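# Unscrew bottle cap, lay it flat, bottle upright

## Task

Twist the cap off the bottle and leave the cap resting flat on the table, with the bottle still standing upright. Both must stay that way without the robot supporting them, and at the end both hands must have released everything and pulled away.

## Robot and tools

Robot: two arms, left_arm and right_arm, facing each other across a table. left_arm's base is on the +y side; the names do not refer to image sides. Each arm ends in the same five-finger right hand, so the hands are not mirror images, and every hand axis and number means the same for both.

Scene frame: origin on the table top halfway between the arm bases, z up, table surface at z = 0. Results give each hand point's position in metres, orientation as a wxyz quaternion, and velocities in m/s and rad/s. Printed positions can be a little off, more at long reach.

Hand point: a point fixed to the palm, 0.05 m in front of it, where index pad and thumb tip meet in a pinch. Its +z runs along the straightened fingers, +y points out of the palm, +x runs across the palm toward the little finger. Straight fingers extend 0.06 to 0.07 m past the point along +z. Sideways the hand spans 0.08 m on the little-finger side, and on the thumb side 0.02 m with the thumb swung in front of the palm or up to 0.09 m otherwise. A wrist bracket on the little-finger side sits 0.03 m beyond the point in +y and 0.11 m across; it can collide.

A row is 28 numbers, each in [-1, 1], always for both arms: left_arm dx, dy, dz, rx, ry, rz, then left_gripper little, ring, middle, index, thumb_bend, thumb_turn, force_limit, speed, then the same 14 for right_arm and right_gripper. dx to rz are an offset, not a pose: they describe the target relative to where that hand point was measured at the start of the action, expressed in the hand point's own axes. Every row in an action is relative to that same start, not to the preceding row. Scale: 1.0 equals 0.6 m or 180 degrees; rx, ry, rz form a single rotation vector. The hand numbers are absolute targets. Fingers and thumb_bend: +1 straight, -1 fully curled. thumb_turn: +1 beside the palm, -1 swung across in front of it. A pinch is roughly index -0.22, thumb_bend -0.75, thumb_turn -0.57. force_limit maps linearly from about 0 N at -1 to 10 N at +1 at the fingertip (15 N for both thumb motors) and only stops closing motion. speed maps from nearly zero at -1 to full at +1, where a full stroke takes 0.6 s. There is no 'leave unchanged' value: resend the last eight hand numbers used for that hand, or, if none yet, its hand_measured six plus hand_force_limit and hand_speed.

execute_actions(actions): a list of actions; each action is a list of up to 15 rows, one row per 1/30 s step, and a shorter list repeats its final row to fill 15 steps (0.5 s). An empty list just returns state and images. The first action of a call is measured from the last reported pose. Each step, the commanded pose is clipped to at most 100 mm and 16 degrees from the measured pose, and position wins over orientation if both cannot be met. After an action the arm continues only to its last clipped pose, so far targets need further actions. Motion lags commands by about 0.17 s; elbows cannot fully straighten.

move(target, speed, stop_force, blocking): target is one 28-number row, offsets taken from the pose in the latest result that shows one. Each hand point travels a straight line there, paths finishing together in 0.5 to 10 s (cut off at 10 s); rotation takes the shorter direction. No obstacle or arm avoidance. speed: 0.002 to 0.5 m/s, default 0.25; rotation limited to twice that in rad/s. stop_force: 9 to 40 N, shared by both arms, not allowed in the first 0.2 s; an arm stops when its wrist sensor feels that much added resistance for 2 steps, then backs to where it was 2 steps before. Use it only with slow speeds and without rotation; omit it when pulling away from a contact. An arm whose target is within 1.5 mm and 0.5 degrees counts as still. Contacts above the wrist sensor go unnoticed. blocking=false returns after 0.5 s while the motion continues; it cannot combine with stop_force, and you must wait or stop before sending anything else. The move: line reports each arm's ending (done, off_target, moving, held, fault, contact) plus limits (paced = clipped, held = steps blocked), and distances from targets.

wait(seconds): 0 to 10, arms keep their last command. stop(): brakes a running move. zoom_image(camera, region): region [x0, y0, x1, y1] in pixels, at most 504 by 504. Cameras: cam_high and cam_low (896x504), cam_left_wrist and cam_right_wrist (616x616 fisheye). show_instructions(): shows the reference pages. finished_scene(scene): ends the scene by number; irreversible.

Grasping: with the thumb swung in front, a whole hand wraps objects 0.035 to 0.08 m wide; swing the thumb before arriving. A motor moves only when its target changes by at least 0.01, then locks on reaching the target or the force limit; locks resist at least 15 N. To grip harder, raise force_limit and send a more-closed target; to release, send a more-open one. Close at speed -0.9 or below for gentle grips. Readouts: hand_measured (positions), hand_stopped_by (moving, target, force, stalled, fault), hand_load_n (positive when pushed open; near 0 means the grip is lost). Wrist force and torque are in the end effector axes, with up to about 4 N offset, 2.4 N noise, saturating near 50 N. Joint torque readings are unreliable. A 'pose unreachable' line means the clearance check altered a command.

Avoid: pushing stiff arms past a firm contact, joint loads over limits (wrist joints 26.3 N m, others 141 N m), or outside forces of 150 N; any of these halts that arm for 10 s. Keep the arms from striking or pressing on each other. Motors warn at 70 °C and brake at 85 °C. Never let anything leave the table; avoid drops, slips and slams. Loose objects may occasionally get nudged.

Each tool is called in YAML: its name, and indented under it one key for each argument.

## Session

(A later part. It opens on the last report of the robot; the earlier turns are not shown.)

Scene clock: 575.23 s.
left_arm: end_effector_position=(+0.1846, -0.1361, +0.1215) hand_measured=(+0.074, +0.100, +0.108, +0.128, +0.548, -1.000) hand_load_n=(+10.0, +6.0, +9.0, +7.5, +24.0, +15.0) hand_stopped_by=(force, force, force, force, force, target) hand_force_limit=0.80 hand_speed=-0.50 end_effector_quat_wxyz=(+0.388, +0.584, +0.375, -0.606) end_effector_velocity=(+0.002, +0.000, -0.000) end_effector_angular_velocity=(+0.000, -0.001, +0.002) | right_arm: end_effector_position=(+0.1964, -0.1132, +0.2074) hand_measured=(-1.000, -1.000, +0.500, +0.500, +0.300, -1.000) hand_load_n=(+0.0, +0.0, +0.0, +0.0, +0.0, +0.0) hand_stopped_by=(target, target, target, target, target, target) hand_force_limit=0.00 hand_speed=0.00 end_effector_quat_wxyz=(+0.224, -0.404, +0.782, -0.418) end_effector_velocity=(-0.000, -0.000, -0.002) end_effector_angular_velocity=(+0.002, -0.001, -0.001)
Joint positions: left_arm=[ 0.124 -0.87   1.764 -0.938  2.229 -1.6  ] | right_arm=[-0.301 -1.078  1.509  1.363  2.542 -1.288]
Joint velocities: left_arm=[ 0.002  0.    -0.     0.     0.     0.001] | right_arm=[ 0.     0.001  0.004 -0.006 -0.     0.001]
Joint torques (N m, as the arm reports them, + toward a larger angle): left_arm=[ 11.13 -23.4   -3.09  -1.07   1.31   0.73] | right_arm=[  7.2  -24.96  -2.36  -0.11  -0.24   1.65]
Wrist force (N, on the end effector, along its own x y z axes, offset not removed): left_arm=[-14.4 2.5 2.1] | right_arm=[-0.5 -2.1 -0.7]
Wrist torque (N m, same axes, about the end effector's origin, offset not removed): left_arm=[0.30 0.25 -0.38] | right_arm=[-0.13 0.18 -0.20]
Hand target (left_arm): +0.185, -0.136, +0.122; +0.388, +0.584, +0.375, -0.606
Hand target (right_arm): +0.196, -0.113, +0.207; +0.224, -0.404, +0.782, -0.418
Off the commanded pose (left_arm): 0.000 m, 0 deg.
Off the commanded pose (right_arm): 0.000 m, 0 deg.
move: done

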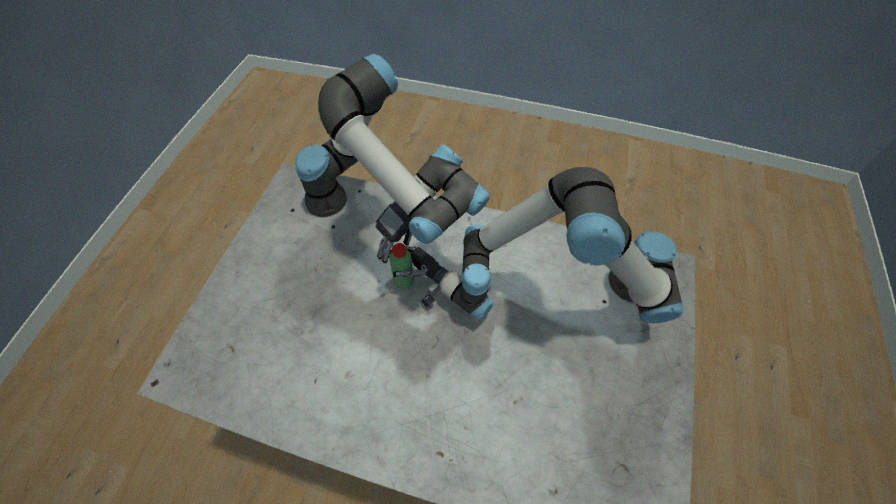

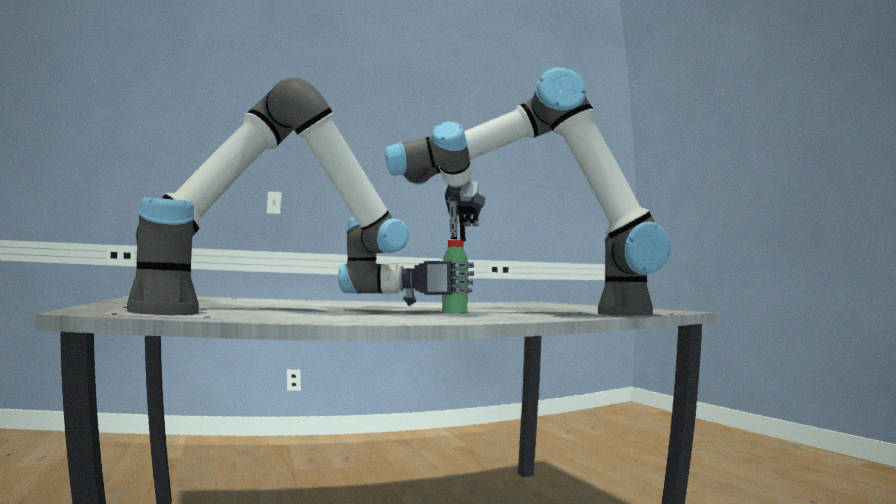

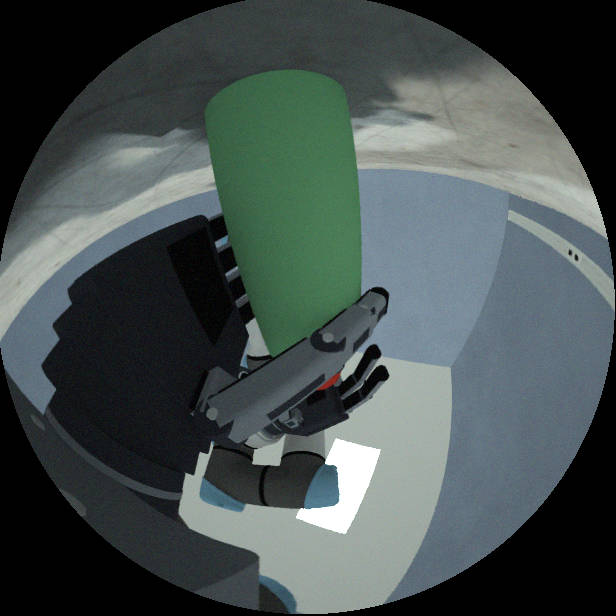

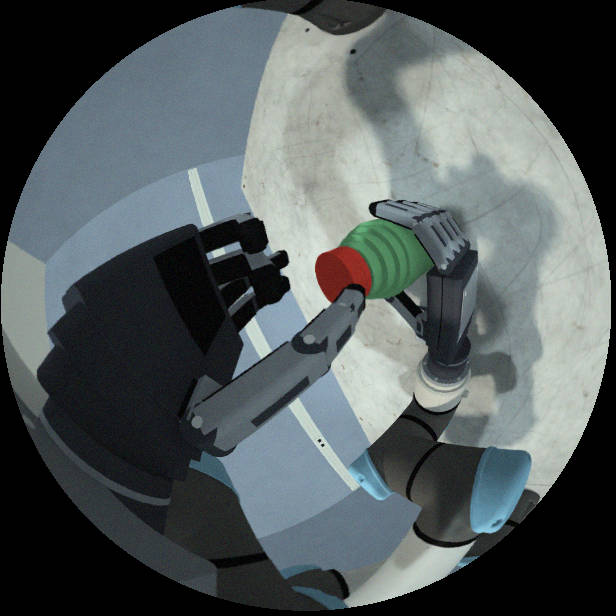

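move:
  target: [0,0,0,0,0,0,-0.7,-0.7,-0.7,-0.7,-0.6,-1,0.8,-0.5, 0.0025,0.0199,0.0135,0,0,0,-1,-1,0.5,0.5,0.3,-1,0,0]
  speed: 0.025
  stop_force: 10

zoom_image:
  camera: "cam_low"
  region: [420, 200, 500, 275]

zoom_image:
  camera: "cam_right_wrist"
  region: [220, 180, 440, 360]

Scene clock: 650.80 s.
left_arm: end_effector_position=(+0.1846, -0.1361, +0.1215) hand_measured=(+0.074, +0.100, +0.108, +0.128, +0.548, -1.000) hand_load_n=(+10.0, +6.0, +9.0, +7.5, +24.0, +15.5) hand_stopped_by=(force, force, force, force, force, target) hand_force_limit=0.80 hand_speed=-0.50 end_effector_quat_wxyz=(+0.388, +0.584, +0.375, -0.606) end_effector_velocity=(+0.001, -0.001, +0.001) end_effector_angular_velocity=(-0.002, +0.000, +0.001) | right_arm: end_effector_position=(+0.1959, -0.1144, +0.1932) hand_measured=(-1.000, -1.000, +0.500, +0.500, +0.300, -1.000) hand_load_n=(+0.0, +0.0, +0.0, +0.0, +0.0, +0.0) hand_stopped_by=(target, target, target, target, target, target) hand_force_limit=0.00 hand_speed=0.00 end_effector_quat_wxyz=(+0.224, -0.404, +0.782, -0.418) end_effector_velocity=(+0.000, +0.000, -0.002) end_effector_angular_velocity=(+0.000, -0.001, +0.001)
Joint positions: left_arm=[ 0.124 -0.87   1.764 -0.938  2.229 -1.6  ] | right_arm=[-0.301 -1.066  1.531  1.329  2.542 -1.288]
Joint velocities: left_arm=[ 0.001 -0.    -0.002  0.     0.    -0.001] | right_arm=[ 0.     0.002  0.002 -0.005  0.001 -0.001]
Joint torques (N m, as the arm reports them, + toward a larger angle): left_arm=[  0.58 -26.02  -2.38   0.14  -0.85   0.58] | right_arm=[  6.45 -26.19  -2.5    0.36   1.58   2.11]
Wrist force (N, on the end effector, along its own x y z axes, offset not removed): left_arm=[-15.6 -1.6 0.1] | right_arm=[-0.5 -2.4 -3.0]
Wrist torque (N m, same axes, about the end effector's origin, offset not removed): left_arm=[-0.15 0.52 -0.36] | right_arm=[-0.17 0.21 -0.22]
Hand target (left_arm): +0.185, -0.136, +0.122; +0.388, +0.584, +0.375, -0.606
Hand target (right_arm): +0.196, -0.114, +0.193; +0.224, -0.404, +0.782, -0.418
Off the commanded pose (left_arm): 0.000 m, 0 deg.
Off the commanded pose (right_arm): 0.000 m, 0 deg.
move: done

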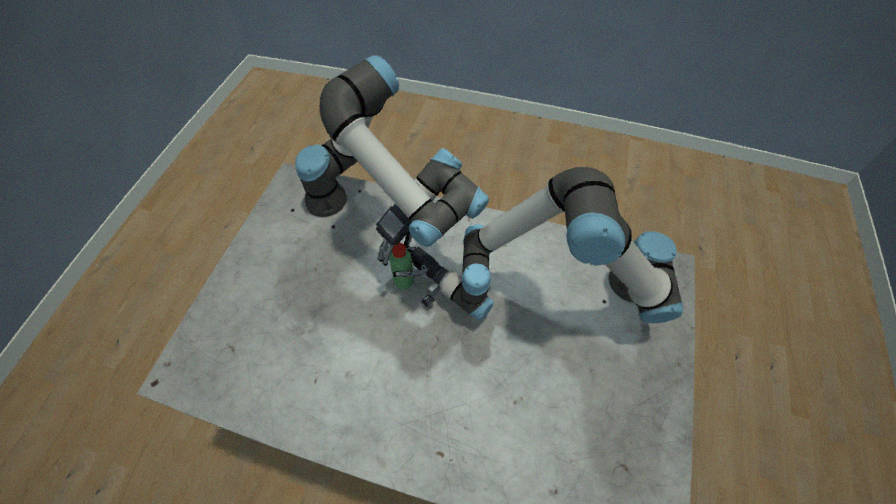

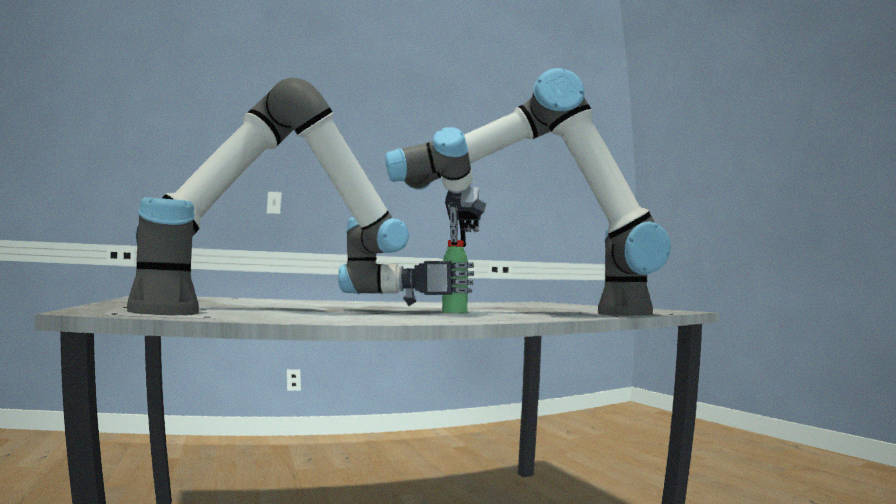

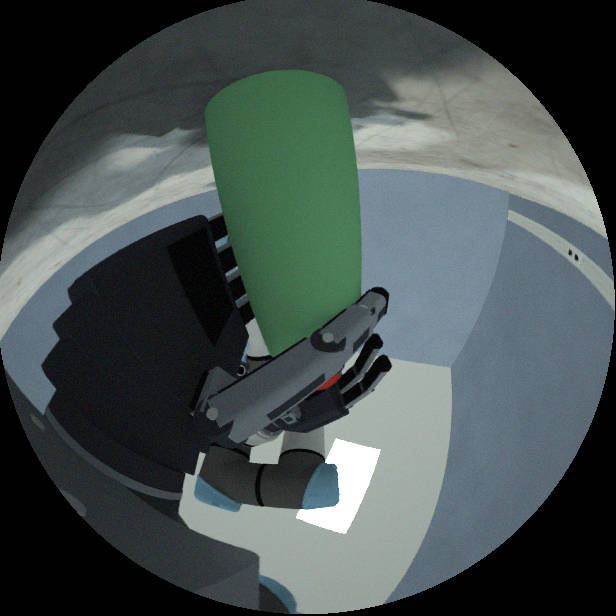

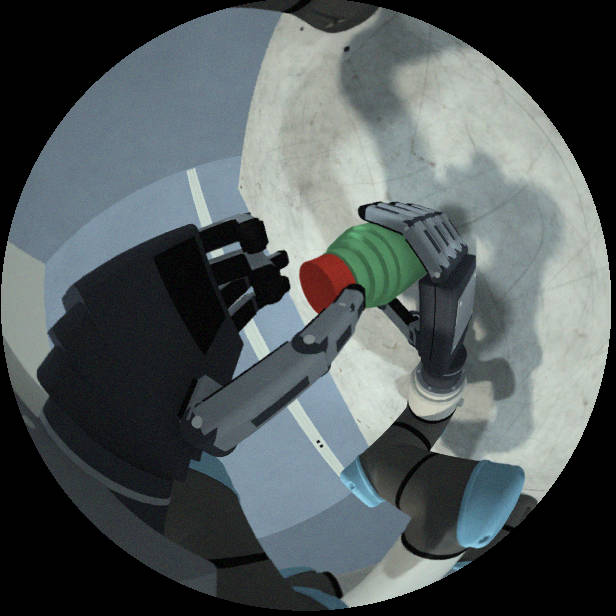

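Region (420, 200, 500, 275) of cam_low's 896x504 image, scaled by 6.300, with more detail than that image has; it fills the top 472 rows of this view, and the rest is white.

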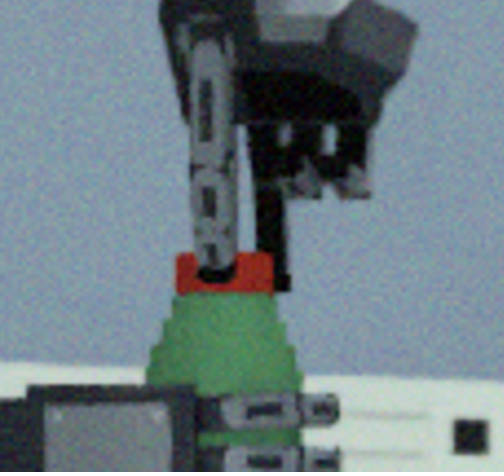

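Region (220, 180, 440, 360) of cam_right_wrist's 616x616 image, scaled by 2.291, with more detail than that image has; it fills the top 412 rows of this view, and the rest is white.

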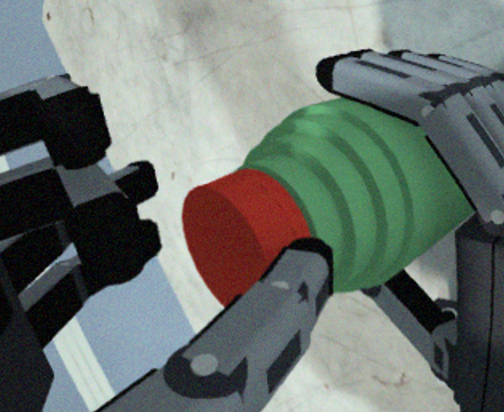

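move:
  target: [0,0,0,0,0,0,-0.7,-0.7,-0.7,-0.7,-0.6,-1,0.8,-0.5, 0,0.0041,0.0028,0,0,0,-1,-1,-0.3,-0.3,-0.8,-1,0.8,-0.6]
  speed: 0.02

zoom_image:
  camera: "cam_low"
  region: [420, 200, 500, 275]

zoom_image:
  camera: "cam_right_wrist"
  region: [220, 180, 440, 360]

Scene clock: 665.33 s.
left_arm: end_effector_position=(+0.1846, -0.1361, +0.1215) hand_measured=(+0.074, +0.100, +0.108, +0.128, +0.548, -1.000) hand_load_n=(+9.0, +5.0, +8.0, +6.5, +25.5, +13.0) hand_stopped_by=(force, force, force, force, force, target) hand_force_limit=0.80 hand_speed=-0.50 end_effector_quat_wxyz=(+0.388, +0.584, +0.375, -0.606) end_effector_velocity=(-0.000, -0.001, +0.001) end_effector_angular_velocity=(-0.002, -0.000, -0.001) | right_arm: end_effector_position=(+0.1959, -0.1144, +0.1902) hand_measured=(-1.000, -1.000, +0.076, +0.038, +0.114, -1.000) hand_load_n=(+0.0, +0.0, +9.0, +9.5, +17.5, -0.5) hand_stopped_by=(target, target, force, force, force, target) hand_force_limit=0.80 hand_speed=-0.60 end_effector_quat_wxyz=(+0.224, -0.404, +0.782, -0.418) end_effector_velocity=(-0.000, -0.000, -0.000) end_effector_angular_velocity=(-0.001, +0.000, +0.000)
Joint positions: left_arm=[ 0.124 -0.87   1.764 -0.938  2.229 -1.6  ] | right_arm=[-0.301 -1.063  1.534  1.322  2.542 -1.288]
Joint velocities: left_arm=[-0.     0.    -0.002 -0.001  0.    -0.   ] | right_arm=[-0.    -0.     0.001 -0.     0.    -0.001]
Joint torques (N m, as the arm reports them, + toward a larger angle): left_arm=[  0.9  -32.38  -7.13   0.48   3.86   0.59] | right_arm=[ -8.66 -21.41  -0.68  -0.86   3.21  -2.6 ]
Wrist force (N, on the end effector, along its own x y z axes, offset not removed): left_arm=[-2.4 7.1 1.9] | right_arm=[1.9 -6.6 -14.5]
Wrist torque (N m, same axes, about the end effector's origin, offset not removed): left_arm=[-0.05 -0.30 -0.05] | right_arm=[-0.66 0.25 -0.13]
Hand target (left_arm): +0.185, -0.136, +0.122; +0.388, +0.584, +0.375, -0.606
Hand target (right_arm): +0.196, -0.114, +0.190; +0.224, -0.404, +0.782, -0.418
Off the commanded pose (left_arm): 0.000 m, 0 deg.
Off the commanded pose (right_arm): 0.000 m, 0 deg.
move: done

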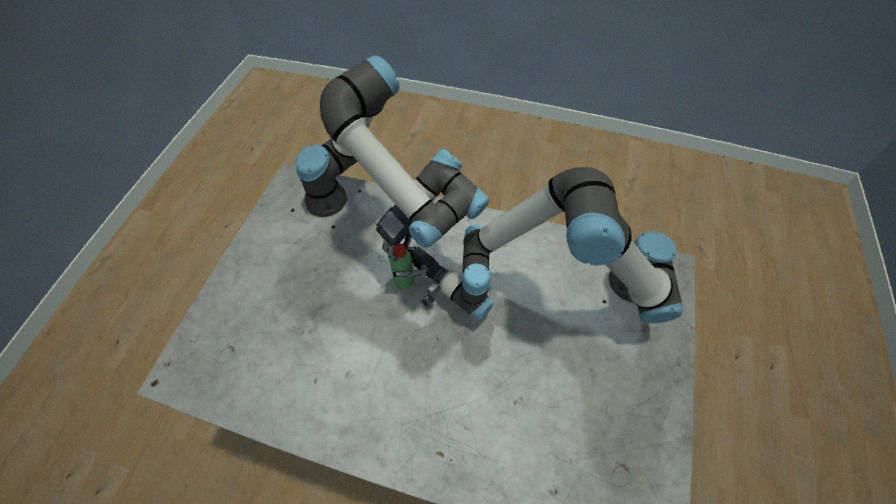

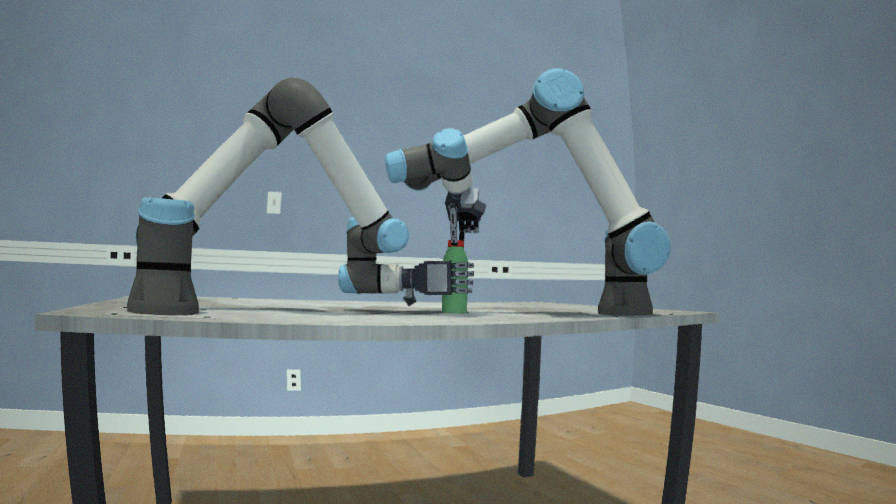

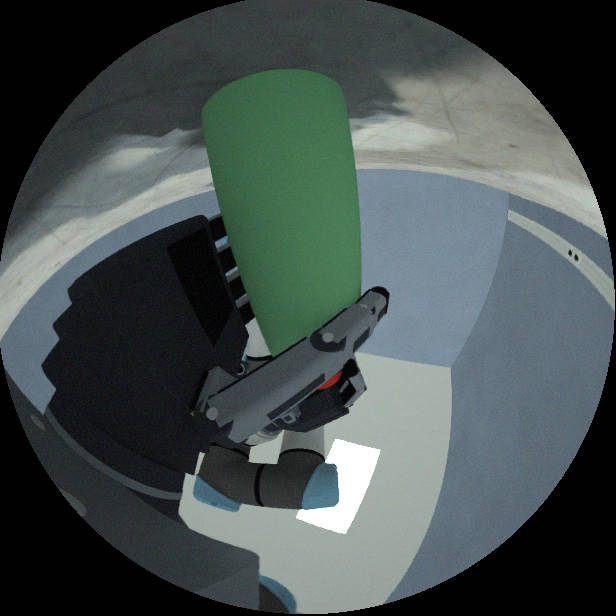

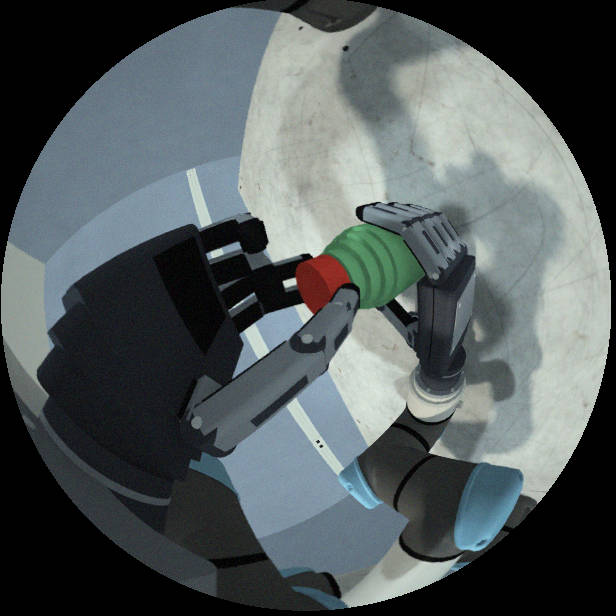

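Region (420, 200, 500, 275) of cam_low's 896x504 image, scaled by 6.300, with more detail than that image has; it fills the top 472 rows of this view, and the rest is white.

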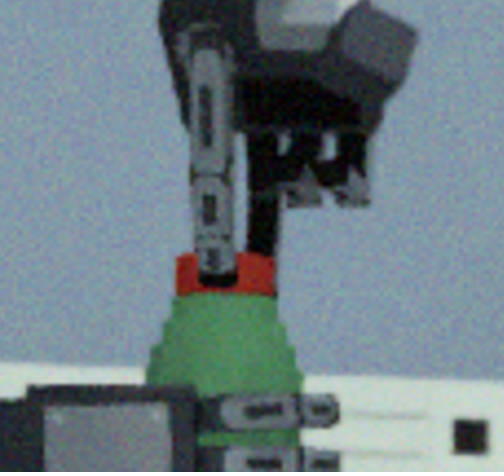

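Region (220, 180, 440, 360) of cam_right_wrist's 616x616 image, scaled by 2.291, with more detail than that image has; it fills the top 412 rows of this view, and the rest is white.

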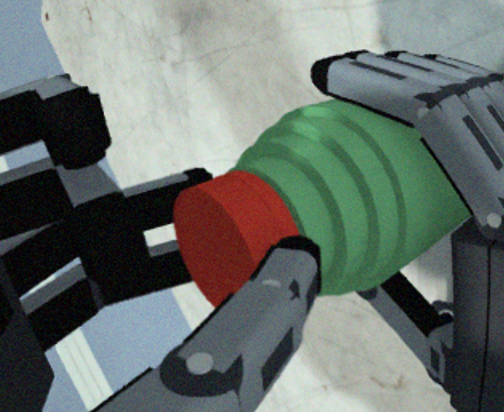

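move:
  target: [0,0,0,0,0,0,-0.7,-0.7,-0.7,-0.7,-0.6,-1,0.8,-0.5, 0.0084,0.0098,-0.019,0,-0.322,-0.218,-1,-1,-0.3,-0.3,-0.8,-1,0.8,-0.6]
  speed: 0.3

zoom_image:
  camera: "cam_low"
  region: [410, 200, 510, 320]

Scene clock: 718.67 s.
left_arm: end_effector_position=(+0.1846, -0.1361, +0.1215) hand_measured=(+0.074, +0.100, +0.108, +0.128, +0.548, -1.000) hand_load_n=(+6.0, +3.5, +9.0, +9.0, +22.5, +13.0) hand_stopped_by=(force, force, force, force, force, target) hand_force_limit=0.80 hand_speed=-0.50 end_effector_quat_wxyz=(+0.388, +0.584, +0.375, -0.606) end_effector_velocity=(-0.001, -0.000, +0.000) end_effector_angular_velocity=(-0.000, +0.000, -0.001) | right_arm: end_effector_position=(+0.1830, -0.1110, +0.1924) hand_measured=(-1.000, -1.000, +0.076, +0.040, +0.114, -1.000) hand_load_n=(+0.0, +0.0, +8.5, +9.0, +18.5, -0.5) hand_stopped_by=(target, target, force, force, force, target) hand_force_limit=0.80 hand_speed=-0.60 end_effector_quat_wxyz=(+0.421, -0.781, +0.404, -0.224) end_effector_velocity=(-0.000, -0.000, -0.001) end_effector_angular_velocity=(+0.001, +0.005, +0.013)
Joint positions: left_arm=[ 0.124 -0.87   1.764 -0.938  2.229 -1.6  ] | right_arm=[-0.676 -1.703  2.016  0.269  1.686 -3.077]
Joint velocities: left_arm=[-0.001 -0.     0.    -0.     0.    -0.   ] | right_arm=[-0.012 -0.003  0.003  0.002 -0.023 -0.01 ]
Joint torques (N m, as the arm reports them, + toward a larger angle): left_arm=[  0.16 -35.97  -5.52   0.54  -1.95   0.65] | right_arm=[ -3.17 -22.01  -3.04   3.16  -2.75  -2.36]
Wrist force (N, on the end effector, along its own x y z axes, offset not removed): left_arm=[-14.2 -5.0 -7.6] | right_arm=[5.2 -9.0 -6.1]
Wrist torque (N m, same axes, about the end effector's origin, offset not removed): left_arm=[0.14 0.32 0.17] | right_arm=[-0.18 0.18 -0.33]
Hand target (left_arm): +0.185, -0.136, +0.122; +0.388, +0.584, +0.375, -0.606
Hand target (right_arm): +0.183, -0.111, +0.192; -0.421, +0.781, -0.403, +0.223
Off the commanded pose (left_arm): 0.000 m, 0 deg.
Off the commanded pose (right_arm): 0.001 m, 0 deg.
move: done

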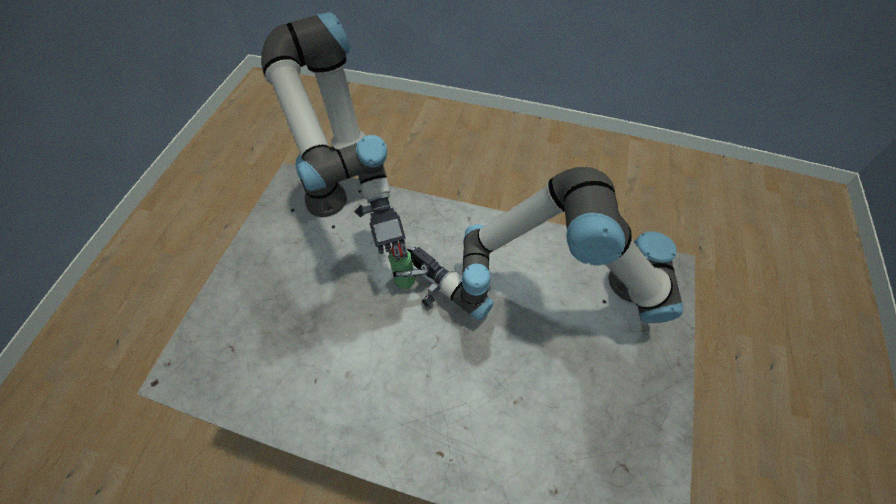

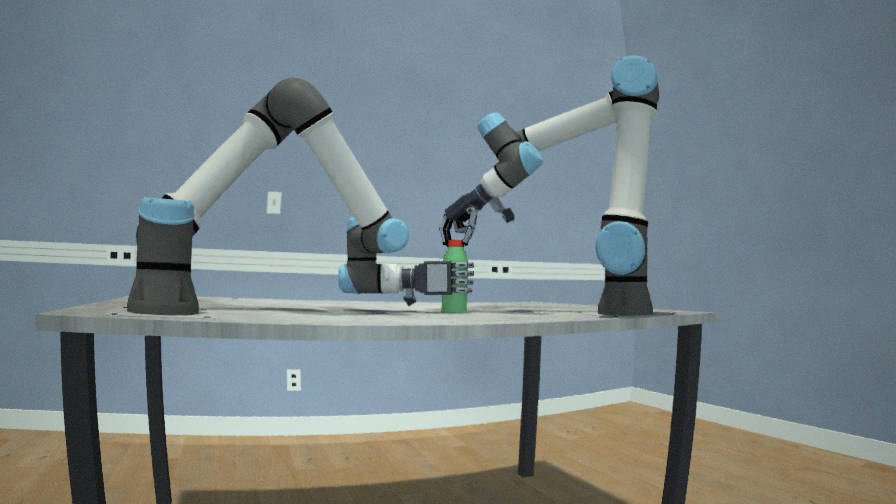

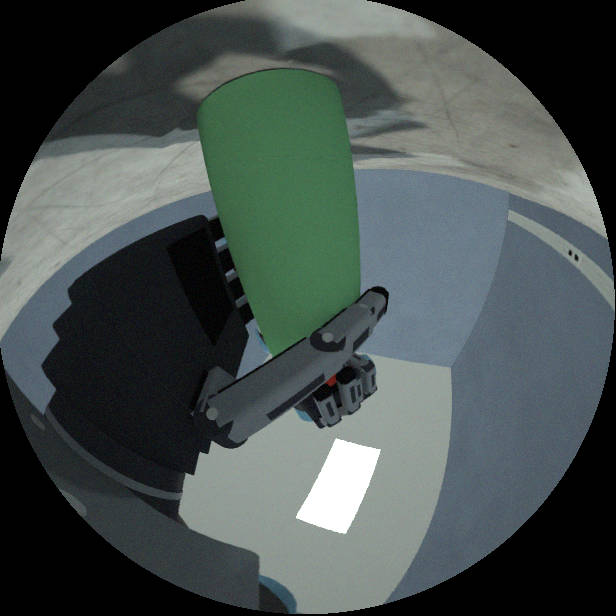

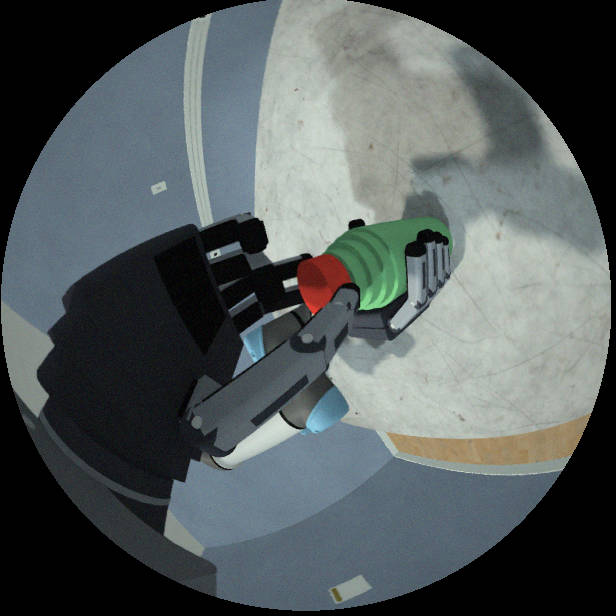

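Region (410, 200, 510, 320) of cam_low's 896x504 image, scaled by 4.200, with more detail than that image has.

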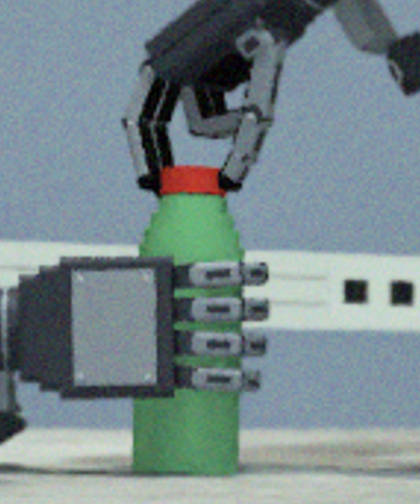

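move:
  target: [0,0,0,0,0,0,-0.7,-0.7,-0.7,-0.7,-0.6,-1,0.8,-0.5, 0.0147,0.0073,-0.0143,0,-0.322,-0.218,-1,-1,-0.3,-0.3,-0.8,-1,0.8,-0.6]
  speed: 0.4

zoom_image:
  camera: "cam_low"
  region: [410, 200, 510, 320]

Scene clock: 748.23 s.
left_arm: end_effector_position=(+0.1846, -0.1361, +0.1215) hand_measured=(+0.074, +0.100, +0.108, +0.128, +0.548, -1.000) hand_load_n=(+7.0, +5.0, +9.0, +8.5, +24.0, +14.0) hand_stopped_by=(force, force, force, force, force, target) hand_force_limit=0.80 hand_speed=-0.50 end_effector_quat_wxyz=(+0.387, +0.584, +0.375, -0.606) end_effector_velocity=(+0.000, -0.000, +0.000) end_effector_angular_velocity=(-0.001, -0.000, +0.000) | right_arm: end_effector_position=(+0.1805, -0.1240, +0.1932) hand_measured=(-1.000, -1.000, +0.076, +0.040, +0.116, -1.000) hand_load_n=(+0.0, +0.0, +8.0, +18.0, +14.0, +4.5) hand_stopped_by=(target, target, force, force, force, target) hand_force_limit=0.80 hand_speed=-0.60 end_effector_quat_wxyz=(-0.465, +0.876, +0.119, -0.052) end_effector_velocity=(-0.001, -0.001, -0.001) end_effector_angular_velocity=(-0.004, +0.003, +0.012)
Joint positions: left_arm=[ 0.124 -0.87   1.764 -0.938  2.229 -1.6  ] | right_arm=[-1.131 -1.323  1.811  1.021  0.599 -4.663]
Joint velocities: left_arm=[ 0.    -0.    -0.001 -0.     0.     0.   ] | right_arm=[ 0.     0.007 -0.002  0.015  0.002 -0.021]
Joint torques (N m, as the arm reports them, + toward a larger angle): left_arm=[-14.38 -23.05  -6.07   4.71   2.56   0.64] | right_arm=[  2.5   -8.24 -26.24   1.68   6.33  -3.73]
Wrist force (N, on the end effector, along its own x y z axes, offset not removed): left_arm=[-13.9 9.7 7.2] | right_arm=[-1.6 -28.2 -7.2]
Wrist torque (N m, same axes, about the end effector's origin, offset not removed): left_arm=[0.09 0.21 0.39] | right_arm=[0.18 0.25 -0.17]
Hand target (left_arm): +0.185, -0.136, +0.122; +0.388, +0.584, +0.375, -0.606
Hand target (right_arm): +0.180, -0.124, +0.193; -0.465, +0.876, +0.120, -0.052
Off the commanded pose (left_arm): 0.000 m, 0 deg.
Off the commanded pose (right_arm): 0.000 m, 0 deg.
move: done

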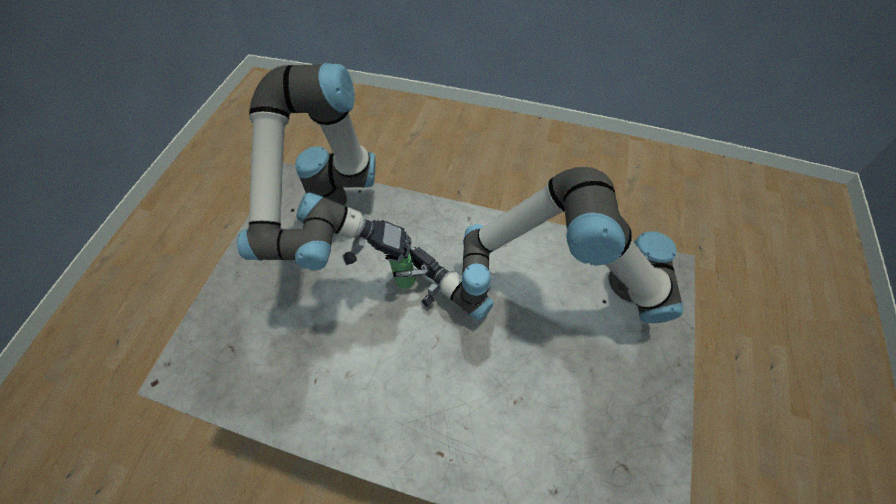

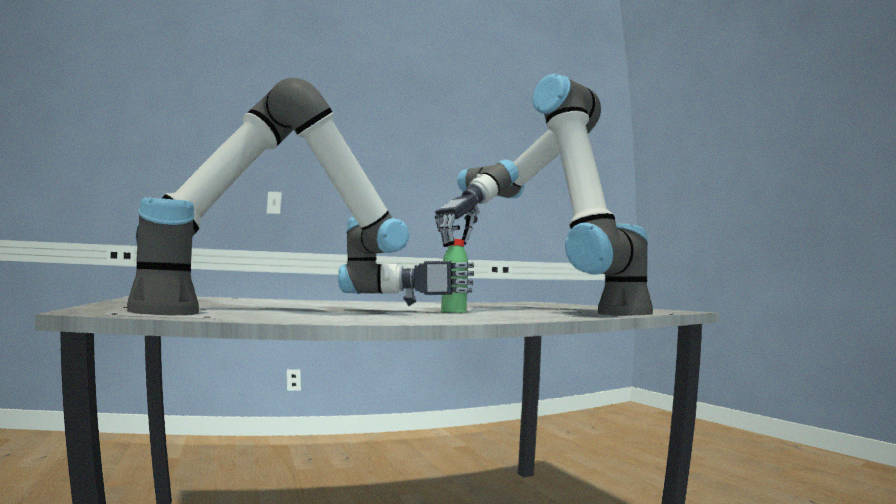

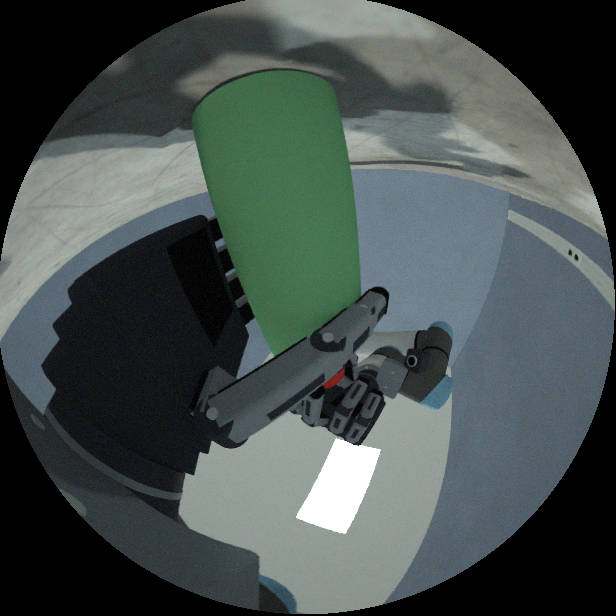

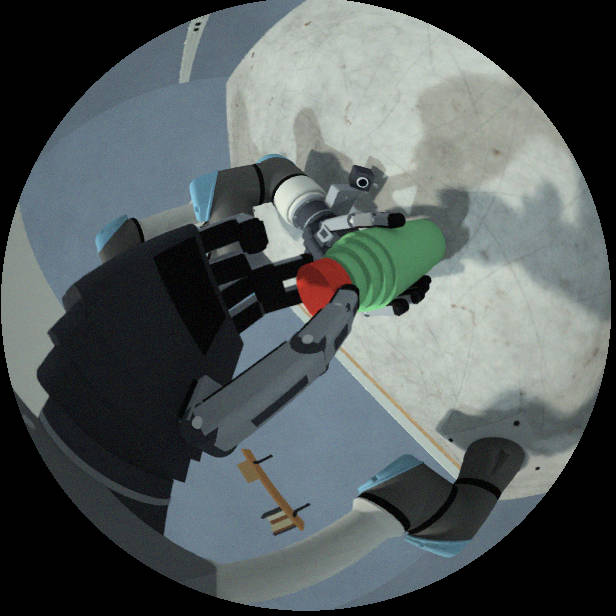

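Region (410, 200, 510, 320) of cam_low's 896x504 image, scaled by 4.200, with more detail than that image has.

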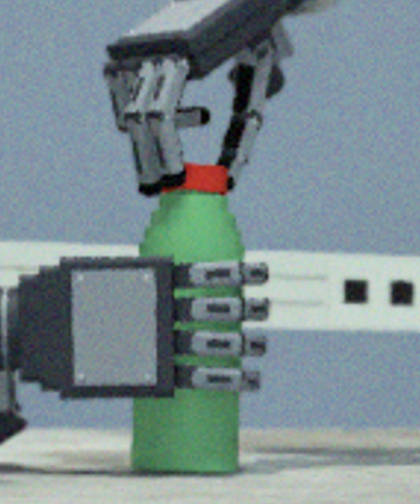

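move:
  target: [0,0,0,0,0,0,-0.7,-0.7,-0.7,-0.7,-0.6,-1,0.8,-0.5, -0.0018,-0.0058,0.0041,0,0,0,-1,-1,-0.3,-0.3,-0.8,-1,0.8,-0.6]
  speed: 0.02

zoom_image:
  camera: "cam_low"
  region: [410, 200, 510, 320]

Scene clock: 792.57 s.
left_arm: end_effector_position=(+0.1846, -0.1361, +0.1215) hand_measured=(+0.074, +0.100, +0.108, +0.128, +0.548, -1.000) hand_load_n=(+8.5, +4.5, +7.0, +5.5, +23.5, +11.0) hand_stopped_by=(force, force, force, force, force, target) hand_force_limit=0.80 hand_speed=-0.50 end_effector_quat_wxyz=(+0.387, +0.584, +0.375, -0.606) end_effector_velocity=(-0.000, -0.001, +0.001) end_effector_angular_velocity=(-0.001, +0.001, -0.001) | right_arm: end_effector_position=(+0.1784, -0.1206, +0.1946) hand_measured=(-1.000, -1.000, +0.076, +0.040, +0.116, -1.000) hand_load_n=(+0.0, +0.0, +4.0, +12.0, +20.0, +2.5) hand_stopped_by=(target, target, force, force, force, target) hand_force_limit=0.80 hand_speed=-0.60 end_effector_quat_wxyz=(-0.465, +0.876, +0.119, -0.052) end_effector_velocity=(-0.001, +0.002, +0.001) end_effector_angular_velocity=(-0.000, +0.001, -0.001)
Joint positions: left_arm=[ 0.124 -0.87   1.764 -0.938  2.229 -1.6  ] | right_arm=[-1.12  -1.325  1.806  1.013  0.6   -4.643]
Joint velocities: left_arm=[-0.     0.    -0.002  0.     0.001 -0.001] | right_arm=[ 0.005 -0.001 -0.002 -0.004  0.     0.01 ]
Joint torques (N m, as the arm reports them, + toward a larger angle): left_arm=[-10.94 -33.22  -6.59   2.07   1.95   0.6 ] | right_arm=[  9.   -38.97 -32.43   0.15  -2.34   2.3 ]
Wrist force (N, on the end effector, along its own x y z axes, offset not removed): left_arm=[-8.0 -1.7 -4.8] | right_arm=[-2.5 5.6 -3.0]
Wrist torque (N m, same axes, about the end effector's origin, offset not removed): left_arm=[-0.12 -0.52 0.26] | right_arm=[-0.48 0.20 -0.10]
Hand target (left_arm): +0.185, -0.136, +0.122; +0.387, +0.584, +0.375, -0.606
Hand target (right_arm): +0.178, -0.120, +0.195; -0.465, +0.876, +0.119, -0.052
Off the commanded pose (left_arm): 0.000 m, 0 deg.
Off the commanded pose (right_arm): 0.000 m, 0 deg.
move: done

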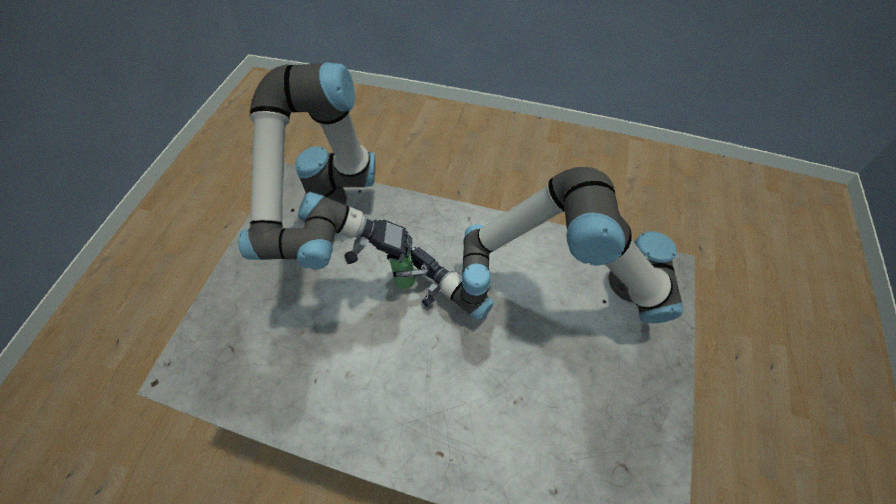

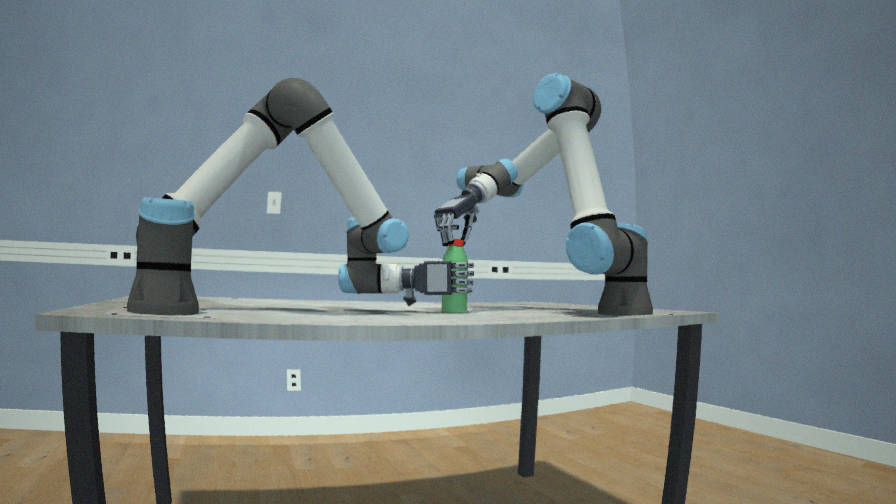

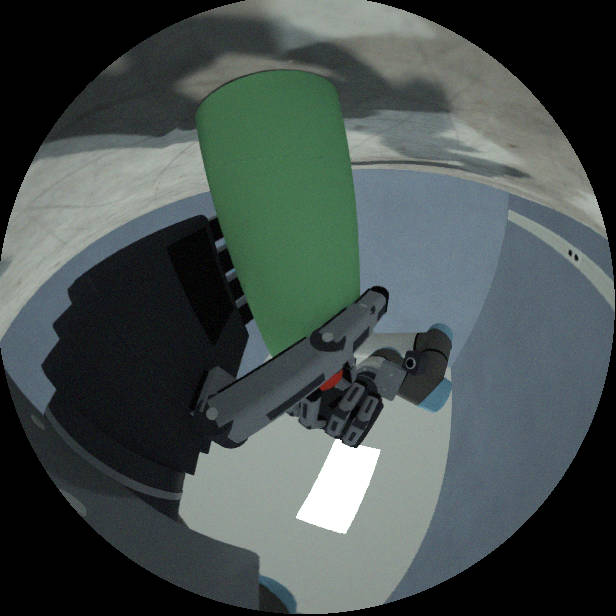

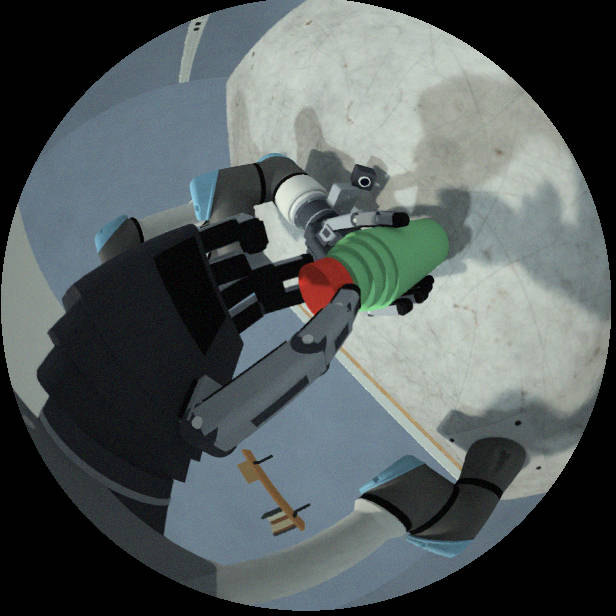

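Region (410, 200, 510, 320) of cam_low's 896x504 image, scaled by 4.200, with more detail than that image has.

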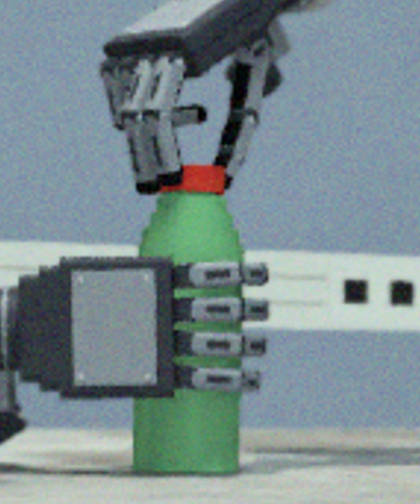

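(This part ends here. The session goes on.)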